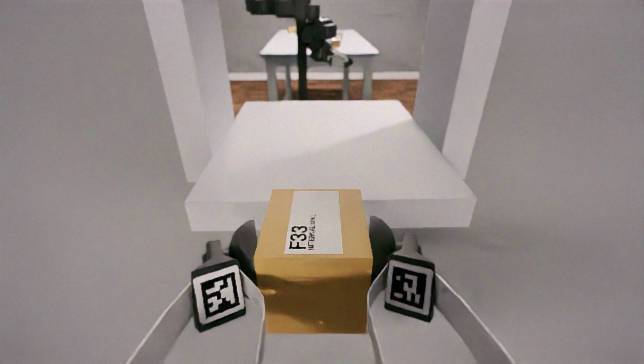

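Emit:
execute_actions(actions=[{"r2":{"base":{"rotate_rad":1.684},"joints":{"wrist_yaw_rad":2.7,"lift_m":0.6,"head_pan_rad":0.0,"head_tilt_rad":-0.4}}}], cameras=["r2_wrist_camera","r2_head_camera"])

Emit:
execute_actions(actions=[{"r2":{"base":{"translate_m":0.25},"joints":{"lift_m":0.29}}}], cameras=["r2_wrist_camera","r2_head_camera"])

Scene clock: 737.60 s.
r1.base_odometry: x=-1.397 y=+0.257 heading=+2.921 (m, m, rad; r1's odometry frame)
r1.turned_by_wheels: +0.000 (rad since the last result)
r1.turned_by_imu: -0.001 (rad since the last result)
r1.base_tilt: forward=+0.3 right=+0.1 (deg)
r1.lidar_m: 2.41 2.50 1.00 1.12 0.99 2.46 2.36 1.03 0.74 0.71 0.74 1.01
r1.head_depth_mm: 589 649 719 807 922 1058 1174 / 684 699 733 764 910 1053 1189 / - - 1386 727 899 1045 1199 / - - 1264 730 902 1045 1158 / - - 1269 734 896 1038 1187 / - - 792 761 893 1033 1212 / 583 630 705 790 892 1029 1206
r1.base_status: not commanded
r1.joint_positions: lift_m=+0.850 arm_m=+0.005 wrist_yaw_rad=+2.697 wrist_pitch_rad=-0.415 wrist_roll_rad=-0.014 gripper_m=+0.060 head_pan_rad=-1.563 head_tilt_rad=-0.596
r1.joint_status: not commanded
r1.motor_effort: left_wheel=+1(1) right_wheel=-2(2) lift_m=+17(17) arm_m=-3(3) wrist_yaw_rad=+4(4) wrist_pitch_rad=+5(5) wrist_roll_rad=+0(0) gripper_m=+0(0) head_pan_rad=-2(2) head_tilt_rad=+3(2) (%)
r1.hand_pose: x=+0.0755 y=+0.0525 z=+0.8637 quat_wxyz=(+0.295, +0.702, -0.008, +0.648) (m; r1's base frame)
r1.wrist_depth_mm: - - - - - - - / 798 845 971 - - - - / - - - - - - - / - - - - - - - / - - - - - - - / - - - - - - - / - - - - - - -
r2.base_odometry: x=-0.148 y=-0.321 heading=+1.599 (m, m, rad; r2's odometry frame)
r2.turned_by_wheels: +1.684 (rad since the last result)
r2.turned_by_imu: +1.672 (rad since the last result)
r2.base_tilt: forward=+0.8 right=-0.5 (deg)
r2.lidar_m: 3.68 3.10 2.44 1.64 0.81 0.65 0.64 0.70 1.06 2.32 2.52 3.74
r2.head_depth_mm: 3055 3236 3466 3514 2385 1827 1472 / 3060 3286 3475 3464 2393 1812 1468 / 3122 3327 3537 3459 2378 1814 1466 / 3176 3347 3566 3440 2365 1813 1464 / 3208 3423 3617 3433 2358 1792 1461 / 3200 3402 3661 3403 2346 1806 1454 / 3238 3454 3737 3433 2343 1804 1452
r2.base_status: done
r2.joint_positions: lift_m=+0.600 arm_m=+0.000 wrist_yaw_rad=+2.697 wrist_pitch_rad=-0.418 wrist_roll_rad=+0.009 gripper_m=+0.035 head_pan_rad=-0.007 head_tilt_rad=-0.409
r2.joint_status: all done
r2.motor_effort: left_wheel=-3(7) right_wheel=+2(5) lift_m=+18(21) arm_m=-4(4) wrist_yaw_rad=+3(4) wrist_pitch_rad=+6(6) wrist_roll_rad=+1(1) gripper_m=-7(6) head_pan_rad=+4(54) head_tilt_rad=+3(13) (%)
r2.hand_pose: x=+0.0753 y=+0.0574 z=+0.6129 quat_wxyz=(+0.296, +0.709, -0.010, +0.640) (m; r2's base frame)
r2.wrist_depth_mm: - - - - - - - / - - - - - - - / - - - - - - - / - - - - - - - / - - - 146 - - - / - 940 144 142 - 927 951 / - 809 776 750 802 790 794
pictures: r2_head_camera (sideways: a quarter turn clockwise sets it upright), r2_wrist_camera
camera_calibration (this result's frames):
r2_head_camera: T_world_to_cam=[[-0.387902, -0.0319571, -0.921146, 1.22406], [0.00908389, 0.999218, -0.0384909, 0.0520766], [0.921656, -0.0232983, -0.387308, 0.456035], [0, 0, 0, 1]] pos_world=[0.0540356, -0.00229362, 1.30617]
r2_wrist_camera: T_world_to_cam=[[0.869862, -0.493255, -0.006278, -0.0397628], [-0.268645, -0.463008, -0.844662, 0.599166], [0.413727, 0.736426, -0.535264, 0.414979], [0, 0, 0, 1]] pos_world=[0.023863, -0.0477956, 0.727966]
Images, in order (width x height): r2_head_camera 896x504, r2_wrist_camera 644x364.

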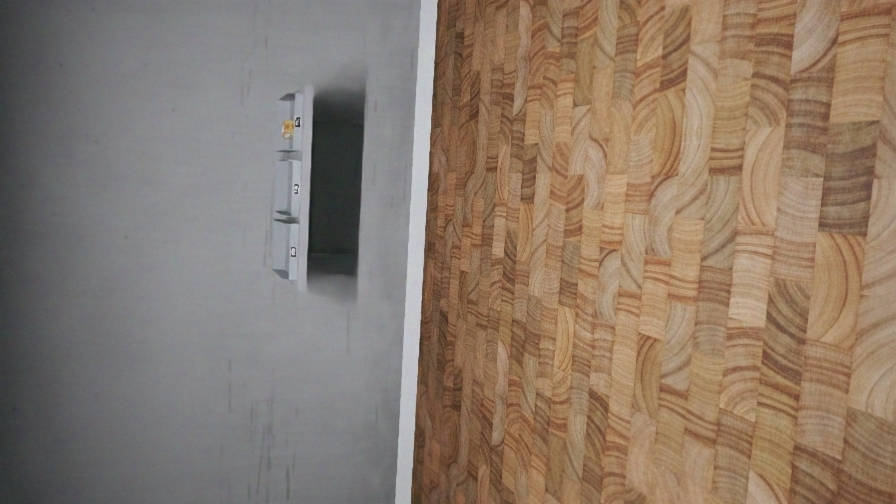

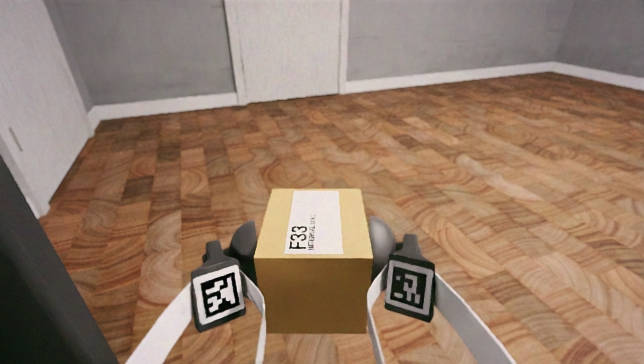

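Scene clock: 741.33 s.
r1.base_odometry: x=-1.397 y=+0.257 heading=+2.921 (m, m, rad; r1's odometry frame)
r1.turned_by_wheels: +0.000 (rad since the last result)
r1.turned_by_imu: -0.001 (rad since the last result)
r1.base_tilt: forward=+0.3 right=+0.1 (deg)
r1.lidar_m: 2.42 2.49 1.00 1.12 0.98 2.46 2.37 1.02 0.75 0.72 0.74 1.01
r1.head_depth_mm: 588 648 720 807 913 1055 1175 / 685 695 731 767 911 1049 1189 / - - 3351 728 899 1049 1195 / - - 3370 732 909 1041 1155 / - - 1668 733 900 1035 1199 / - - 791 768 896 1025 1207 / 581 630 704 789 895 1027 1207
r1.base_status: not commanded
r1.joint_positions: lift_m=+0.850 arm_m=+0.005 wrist_yaw_rad=+2.697 wrist_pitch_rad=-0.415 wrist_roll_rad=-0.014 gripper_m=+0.060 head_pan_rad=-1.563 head_tilt_rad=-0.596
r1.joint_status: not commanded
r1.motor_effort: left_wheel=+1(1) right_wheel=-2(3) lift_m=+17(17) arm_m=-3(3) wrist_yaw_rad=+4(5) wrist_pitch_rad=+5(5) wrist_roll_rad=+0(0) gripper_m=+0(0) head_pan_rad=-2(3) head_tilt_rad=+2(1) (%)
r1.hand_pose: x=+0.0755 y=+0.0525 z=+0.8637 quat_wxyz=(+0.295, +0.702, -0.008, +0.648) (m; r1's base frame)
r1.wrist_depth_mm: - - - - - - - / 785 856 986 - - - - / - - - - - - - / - - - - - - - / - - - - - - - / - - - - - - - / - - - - - - -
r2.base_odometry: x=-0.155 y=-0.071 heading=+1.599 (m, m, rad; r2's odometry frame)
r2.turned_by_wheels: +0.000 (rad since the last result)
r2.turned_by_imu: +0.001 (rad since the last result)
r2.base_tilt: forward=+0.9 right=-0.7 (deg)
r2.lidar_m: 3.43 3.04 2.42 2.26 1.12 0.90 0.89 0.96 1.47 2.36 2.55 3.49
r2.head_depth_mm: 2857 3013 3237 3355 2406 1818 1466 / 2880 3069 3159 3363 2393 1823 1467 / 2901 3125 3218 3410 2379 1813 1457 / 2941 3128 3344 3444 2374 1814 1463 / 2996 3178 3384 3440 2357 1803 1458 / 3013 3180 3402 3428 2352 1803 1459 / 3028 3203 3423 3404 2362 1789 1456
r2.base_status: done
r2.joint_positions: lift_m=+0.290 arm_m=+0.000 wrist_yaw_rad=+2.697 wrist_pitch_rad=-0.418 wrist_roll_rad=+0.009 gripper_m=+0.035 head_pan_rad=-0.007 head_tilt_rad=-0.408
r2.joint_status: all done
r2.motor_effort: left_wheel=-3(5) right_wheel=+2(3) lift_m=+18(17) arm_m=-3(3) wrist_yaw_rad=+3(3) wrist_pitch_rad=+6(6) wrist_roll_rad=+1(1) gripper_m=-6(6) head_pan_rad=+5(5) head_tilt_rad=+5(3) (%)
r2.hand_pose: x=+0.0752 y=+0.0574 z=+0.3029 quat_wxyz=(+0.296, +0.710, -0.010, +0.640) (m; r2's base frame)
r2.wrist_depth_mm: - - - - - - - / - - - - - - - / - - - - - - - / 837 863 837 833 840 830 835 / 652 654 658 147 689 656 651 / - 547 143 142 - 544 537 / - 474 459 438 458 456 456
pictures: r2_head_camera (sideways: a quarter turn clockwise sets it upright), r2_wrist_camera
camera_calibration (this result's frames):
r2_head_camera: T_world_to_cam=[[-0.387615, -0.031959, -0.921267, 1.22422], [0.0090961, 0.999218, -0.0384902, 0.0520757], [0.921776, -0.0232993, -0.387021, 0.455661], [0, 0, 0, 1]] pos_world=[0.0540343, -0.00229362, 1.30619]
r2_wrist_camera: T_world_to_cam=[[0.869958, -0.493086, -0.00627135, -0.0416852], [-0.268587, -0.46313, -0.844613, 0.337289], [0.413562, 0.736463, -0.53534, 0.249085], [0, 0, 0, 1]] pos_world=[0.0238436, -0.0477877, 0.417962]
Images, in order (width x height): r2_head_camera 896x504, r2_wrist_camera 644x364.

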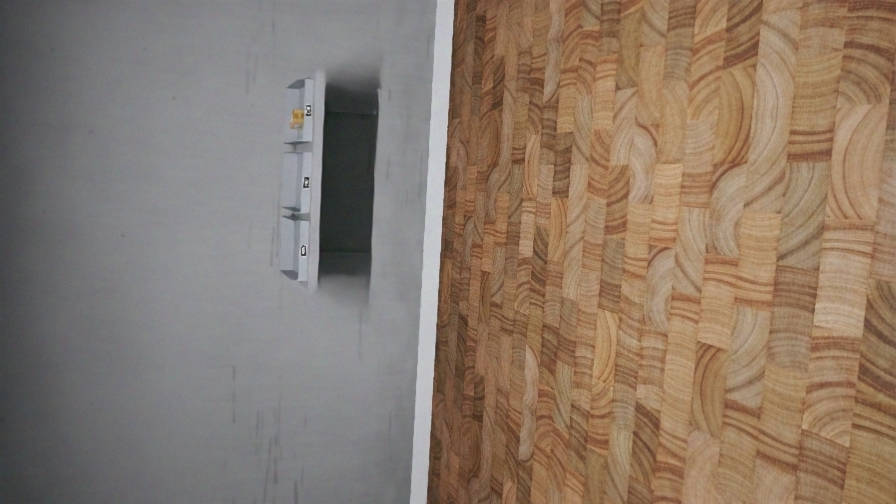

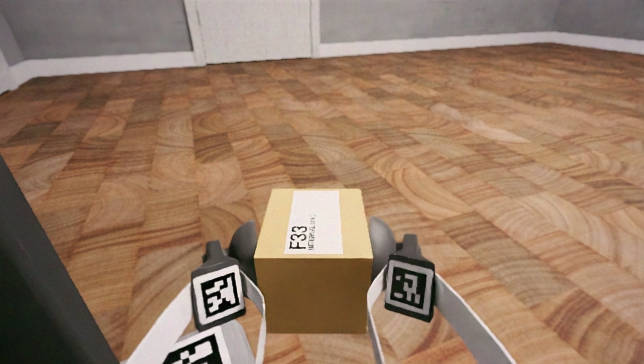

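Emit:
execute_actions(actions=[{"r2":{"base":{"translate_m":1.0}}}], cameras=[])

Emit:
execute_actions(actions=[{"r2":{"base":{"translate_m":1.0}}}], cameras=["r2_wrist_camera","r2_head_camera"])

Scene clock: 751.47 s.
r1.base_odometry: x=-1.397 y=+0.257 heading=+2.921 (m, m, rad; r1's odometry frame)
r1.turned_by_wheels: +0.000 (rad since the last result)
r1.turned_by_imu: -0.001 (rad since the last result)
r1.base_tilt: forward=+0.3 right=+0.1 (deg)
r1.lidar_m: 2.42 2.50 1.00 1.12 0.99 2.46 2.37 1.02 0.74 0.71 0.74 1.01
r1.head_depth_mm: 587 652 719 807 913 1063 1180 / 684 701 731 767 911 1053 1183 / - - 3386 729 902 1048 1192 / - - 2800 730 902 1041 1159 / - - 2525 732 896 1033 1190 / - - 793 764 895 1032 1216 / 582 632 705 790 892 1028 1205
r1.base_status: not commanded
r1.joint_positions: lift_m=+0.850 arm_m=+0.005 wrist_yaw_rad=+2.697 wrist_pitch_rad=-0.415 wrist_roll_rad=-0.014 gripper_m=+0.060 head_pan_rad=-1.563 head_tilt_rad=-0.596
r1.joint_status: not commanded
r1.motor_effort: left_wheel=+1(1) right_wheel=-2(2) lift_m=+17(17) arm_m=-3(3) wrist_yaw_rad=+4(4) wrist_pitch_rad=+5(5) wrist_roll_rad=+0(0) gripper_m=+0(0) head_pan_rad=-3(3) head_tilt_rad=+2(2) (%)
r1.hand_pose: x=+0.0755 y=+0.0525 z=+0.8637 quat_wxyz=(+0.295, +0.702, -0.008, +0.648) (m; r1's base frame)
r1.wrist_depth_mm: - - - - - - - / 799 838 980 - - - - / - - - - - - - / - - - - - - - / - - - - - - - / - - - - - - - / - - - - - - -
r2.base_odometry: x=-0.182 y=+0.928 heading=+1.599 (m, m, rad; r2's odometry frame)
r2.turned_by_wheels: +0.000 (rad since the last result)
r2.turned_by_imu: +0.002 (rad since the last result)
r2.base_tilt: forward=+0.8 right=-0.7 (deg)
r2.lidar_m: 2.44 2.65 2.30 2.26 2.35 1.89 1.88 2.04 2.52 2.49 2.69 2.47
r2.head_depth_mm: 2035 2160 2243 2440 2383 1815 1467 / 2056 2180 2275 2484 2403 1813 1471 / 2077 2195 2283 2508 2374 1817 1462 / 2086 2220 2322 2527 2364 1806 1464 / 2108 2251 2395 2582 2376 1800 1458 / 2142 2276 2421 2594 2337 1798 1459 / 2158 2288 2462 2646 2349 1802 1450
r2.base_status: done
r2.joint_positions: lift_m=+0.290 arm_m=+0.000 wrist_yaw_rad=+2.698 wrist_pitch_rad=-0.418 wrist_roll_rad=+0.009 gripper_m=+0.035 head_pan_rad=-0.007 head_tilt_rad=-0.408
r2.joint_status: not commanded
r2.motor_effort: left_wheel=-3(8) right_wheel=+2(5) lift_m=+18(18) arm_m=-4(4) wrist_yaw_rad=+2(3) wrist_pitch_rad=+6(6) wrist_roll_rad=+1(1) gripper_m=-7(6) head_pan_rad=+4(4) head_tilt_rad=+4(3) (%)
r2.hand_pose: x=+0.0751 y=+0.0574 z=+0.3029 quat_wxyz=(+0.296, +0.710, -0.010, +0.640) (m; r2's base frame)
r2.wrist_depth_mm: - - - - - - - / - - - - - - - / - - - - - - - / 837 836 839 830 842 834 835 / 657 652 658 147 700 655 665 / - 543 143 142 - 535 542 / - 475 460 430 463 460 457
pictures: none
No camera images: the call's "cameras" was empty. Leave "cameras" out to get every camera's image.

Scene clock: 756.57 s.
r1.base_odometry: x=-1.397 y=+0.257 heading=+2.921 (m, m, rad; r1's odometry frame)
r1.turned_by_wheels: +0.000 (rad since the last result)
r1.turned_by_imu: -0.001 (rad since the last result)
r1.base_tilt: forward=+0.3 right=+0.1 (deg)
r1.lidar_m: 2.42 2.51 1.00 1.12 0.98 2.46 2.36 1.03 0.75 0.72 0.74 1.01
r1.head_depth_mm: 586 650 720 808 916 1062 1170 / 687 698 732 769 913 1054 1188 / - - 3405 730 901 1046 1192 / - - 3421 729 902 1037 1159 / - - 3425 734 897 1037 1191 / - - 791 764 893 1035 1210 / 583 633 704 788 891 1023 1209
r1.base_status: not commanded
r1.joint_positions: lift_m=+0.850 arm_m=+0.005 wrist_yaw_rad=+2.697 wrist_pitch_rad=-0.415 wrist_roll_rad=-0.014 gripper_m=+0.060 head_pan_rad=-1.563 head_tilt_rad=-0.596
r1.joint_status: not commanded
r1.motor_effort: left_wheel=+1(1) right_wheel=-2(2) lift_m=+17(17) arm_m=-3(3) wrist_yaw_rad=+4(4) wrist_pitch_rad=+5(5) wrist_roll_rad=+0(0) gripper_m=+0(0) head_pan_rad=-2(2) head_tilt_rad=+3(3) (%)
r1.hand_pose: x=+0.0755 y=+0.0525 z=+0.8637 quat_wxyz=(+0.295, +0.702, -0.008, +0.648) (m; r1's base frame)
r1.wrist_depth_mm: - - - - - - - / 816 840 966 - - - - / - - - - - - - / - - - - - - - / - - - - - - - / - - - - - - - / - - - - - - -
r2.base_odometry: x=-0.210 y=+1.928 heading=+1.599 (m, m, rad; r2's odometry frame)
r2.turned_by_wheels: +0.000 (rad since the last result)
r2.turned_by_imu: +0.001 (rad since the last result)
r2.base_tilt: forward=+0.9 right=-0.8 (deg)
r2.lidar_m: 1.46 1.58 2.18 2.15 2.33 2.90 2.86 3.12 2.65 2.62 1.84 1.47
r2.head_depth_mm: 1195 1269 1354 1376 1164 1666 1464 / 1208 1287 1366 1389 1160 1678 1473 / 1219 1296 1385 1389 1591 1698 1466 / 1229 1312 1400 1402 1620 1713 1466 / 1245 1328 1420 1510 1634 1726 1456 / 1259 1342 1434 1537 1660 1745 1458 / 1269 1353 1446 1558 1686 1763 1456
r2.base_status: done
r2.joint_positions: lift_m=+0.290 arm_m=+0.000 wrist_yaw_rad=+2.698 wrist_pitch_rad=-0.418 wrist_roll_rad=+0.009 gripper_m=+0.035 head_pan_rad=-0.007 head_tilt_rad=-0.408
r2.joint_status: not commanded
r2.motor_effort: left_wheel=-3(7) right_wheel=+1(6) lift_m=+18(18) arm_m=-4(3) wrist_yaw_rad=+2(3) wrist_pitch_rad=+6(6) wrist_roll_rad=+1(1) gripper_m=-6(6) head_pan_rad=+4(4) head_tilt_rad=+4(3) (%)
r2.hand_pose: x=+0.0751 y=+0.0574 z=+0.3029 quat_wxyz=(+0.296, +0.710, -0.010, +0.640) (m; r2's base frame)
r2.wrist_depth_mm: - - - - - - - / - - - - - - - / - - - - - - - / 833 844 839 848 842 842 821 / 660 663 663 147 683 663 652 / - 541 144 141 - 546 541 / - 474 459 434 458 461 457
pictures: r2_head_camera (sideways: a quarter turn clockwise sets it upright), r2_wrist_camera
camera_calibration (this result's frames):
r2_head_camera: T_world_to_cam=[[-0.386944, -0.031984, -0.921548, 1.22458], [0.00907168, 0.999218, -0.0384887, 0.0520739], [0.922059, -0.023253, -0.386351, 0.454787], [0, 0, 0, 1]] pos_world=[0.0540312, -0.00229109, 1.30622]
r2_wrist_camera: T_world_to_cam=[[0.870155, -0.492738, -0.00625916, -0.0416358], [-0.268465, -0.46337, -0.844521, 0.337209], [0.413227, 0.736544, -0.535486, 0.249147], [0, 0, 0, 1]] pos_world=[0.0238038, -0.0477713, 0.417934]
Images, in order (width x height): r2_head_camera 896x504, r2_wrist_camera 644x364.

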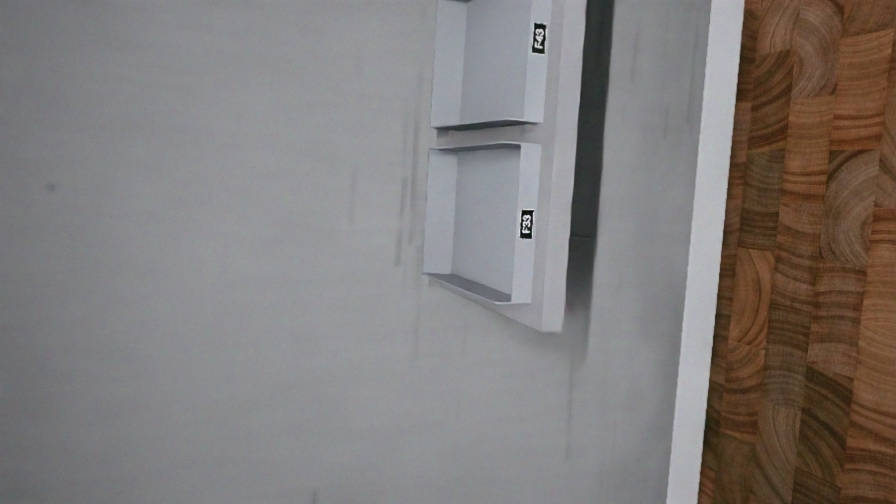

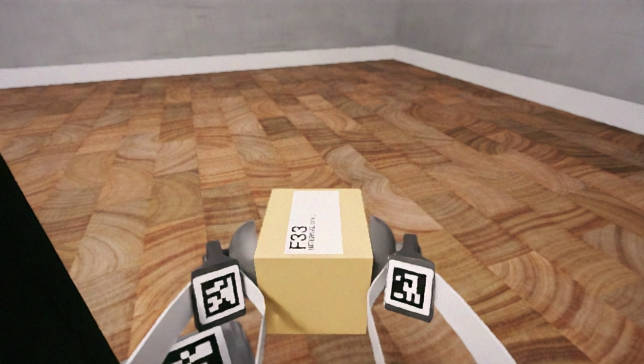

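Emit:
execute_actions(actions=[{"r2":{"base":{"translate_m":0.633},"joints":{"lift_m":0.93,"head_pan_rad":-1.57,"head_tilt_rad":-0.75}}}], cameras=["r2_wrist_camera","r2_nav_camera"])

Scene clock: 768.87 s.
r1.base_odometry: x=-1.397 y=+0.257 heading=+2.921 (m, m, rad; r1's odometry frame)
r1.turned_by_wheels: +0.000 (rad since the last result)
r1.turned_by_imu: -0.001 (rad since the last result)
r1.base_tilt: forward=+0.3 right=+0.0 (deg)
r1.lidar_m: 2.41 2.51 1.00 1.12 0.98 2.46 2.37 1.03 0.74 0.72 0.74 1.01
r1.head_depth_mm: 589 648 720 804 912 1059 1173 / 684 698 734 767 911 1057 1191 / - - 3373 727 902 1049 1192 / - - 3379 730 901 1039 1159 / - - 3455 734 893 1040 1190 / - - 792 764 893 1031 1216 / 582 632 704 786 888 1029 1202
r1.base_status: not commanded
r1.joint_positions: lift_m=+0.850 arm_m=+0.005 wrist_yaw_rad=+2.697 wrist_pitch_rad=-0.415 wrist_roll_rad=-0.014 gripper_m=+0.060 head_pan_rad=-1.563 head_tilt_rad=-0.596
r1.joint_status: not commanded
r1.motor_effort: left_wheel=+1(1) right_wheel=-3(3) lift_m=+18(18) arm_m=-3(2) wrist_yaw_rad=+4(4) wrist_pitch_rad=+5(5) wrist_roll_rad=+0(0) gripper_m=+0(0) head_pan_rad=-2(2) head_tilt_rad=+2(2) (%)
r1.hand_pose: x=+0.0755 y=+0.0525 z=+0.8637 quat_wxyz=(+0.295, +0.702, -0.008, +0.648) (m; r1's base frame)
r1.wrist_depth_mm: - - - - - - - / 796 854 991 - - - - / - - - - - - - / - - - - - - - / - - - - - - - / - - - - - - - / - - - - - - -
r2.base_odometry: x=-0.228 y=+2.560 heading=+1.598 (m, m, rad; r2's odometry frame)
r2.turned_by_wheels: +0.000 (rad since the last result)
r2.turned_by_imu: +0.002 (rad since the last result)
r2.base_tilt: forward=+0.8 right=-0.7 (deg)
r2.lidar_m: 0.83 0.90 1.37 2.07 2.25 3.44 3.49 3.42 2.73 2.20 1.05 0.84
r2.head_depth_mm: 2251 2522 2485 1965 - - 1165 / 2286 2565 2504 1958 1700 - 1172 / 2331 2586 2464 1952 1676 - - / 2372 2630 2477 1951 1697 - - / 2398 2652 2463 1949 1688 - 1186 / 2300 2458 2368 1930 1605 1349 1190 / 1804 1891 1939 1833 1595 1355 1184
r2.base_status: done
r2.joint_positions: lift_m=+0.930 arm_m=+0.000 wrist_yaw_rad=+2.698 wrist_pitch_rad=-0.418 wrist_roll_rad=+0.009 gripper_m=+0.035 head_pan_rad=-1.563 head_tilt_rad=-0.741
r2.joint_status: all done
r2.motor_effort: left_wheel=-3(7) right_wheel=+2(7) lift_m=+24(24) arm_m=-4(4) wrist_yaw_rad=+3(3) wrist_pitch_rad=+6(6) wrist_roll_rad=+1(1) gripper_m=-7(6) head_pan_rad=-4(52) head_tilt_rad=-5(24) (%)
r2.hand_pose: x=+0.0751 y=+0.0574 z=+0.9424 quat_wxyz=(+0.296, +0.710, -0.010, +0.640) (m; r2's base frame)
r2.wrist_depth_mm: - - - - - 881 678 / - - - - - 906 685 / - - - - - 921 711 / - - - - - 960 732 / - - - 147 - 991 672 / - - 143 142 - - 369 / - - - - - - 346
pictures: r2_nav_camera (sideways: a quarter turn counterclockwise sets it upright), r2_wrist_camera
camera_calibration (this result's frames):
r2_nav_camera: T_world_to_cam=[[-0.0155236, -0.691014, 0.722674, -0.894168], [-0.999849, 0.00508255, -0.0166177, 0.0732054], [0.00781001, -0.722823, -0.690989, 0.850749], [0, 0, 0, 1]] pos_world=[0.0526692, -0.00331401, 1.23527]
r2_wrist_camera: T_world_to_cam=[[0.870213, -0.492637, -0.00623786, -0.0376391], [-0.268519, -0.46363, -0.844361, 0.877178], [0.413071, 0.736448, -0.535739, 0.591912], [0, 0, 0, 1]] pos_world=[0.0237908, -0.0477689, 1.05753]
Images, in order (width x height): r2_nav_camera 672x504, r2_wrist_camera 644x364.

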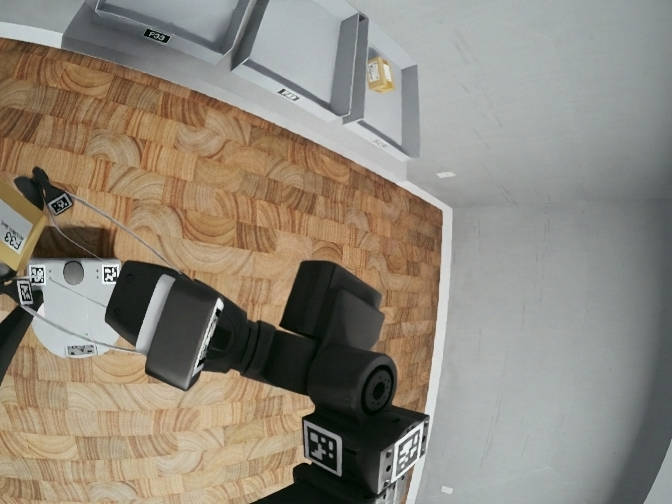

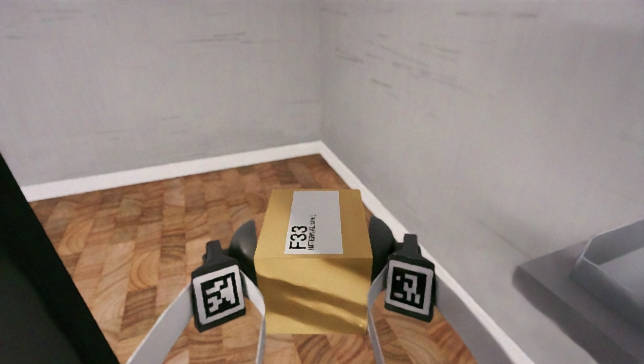

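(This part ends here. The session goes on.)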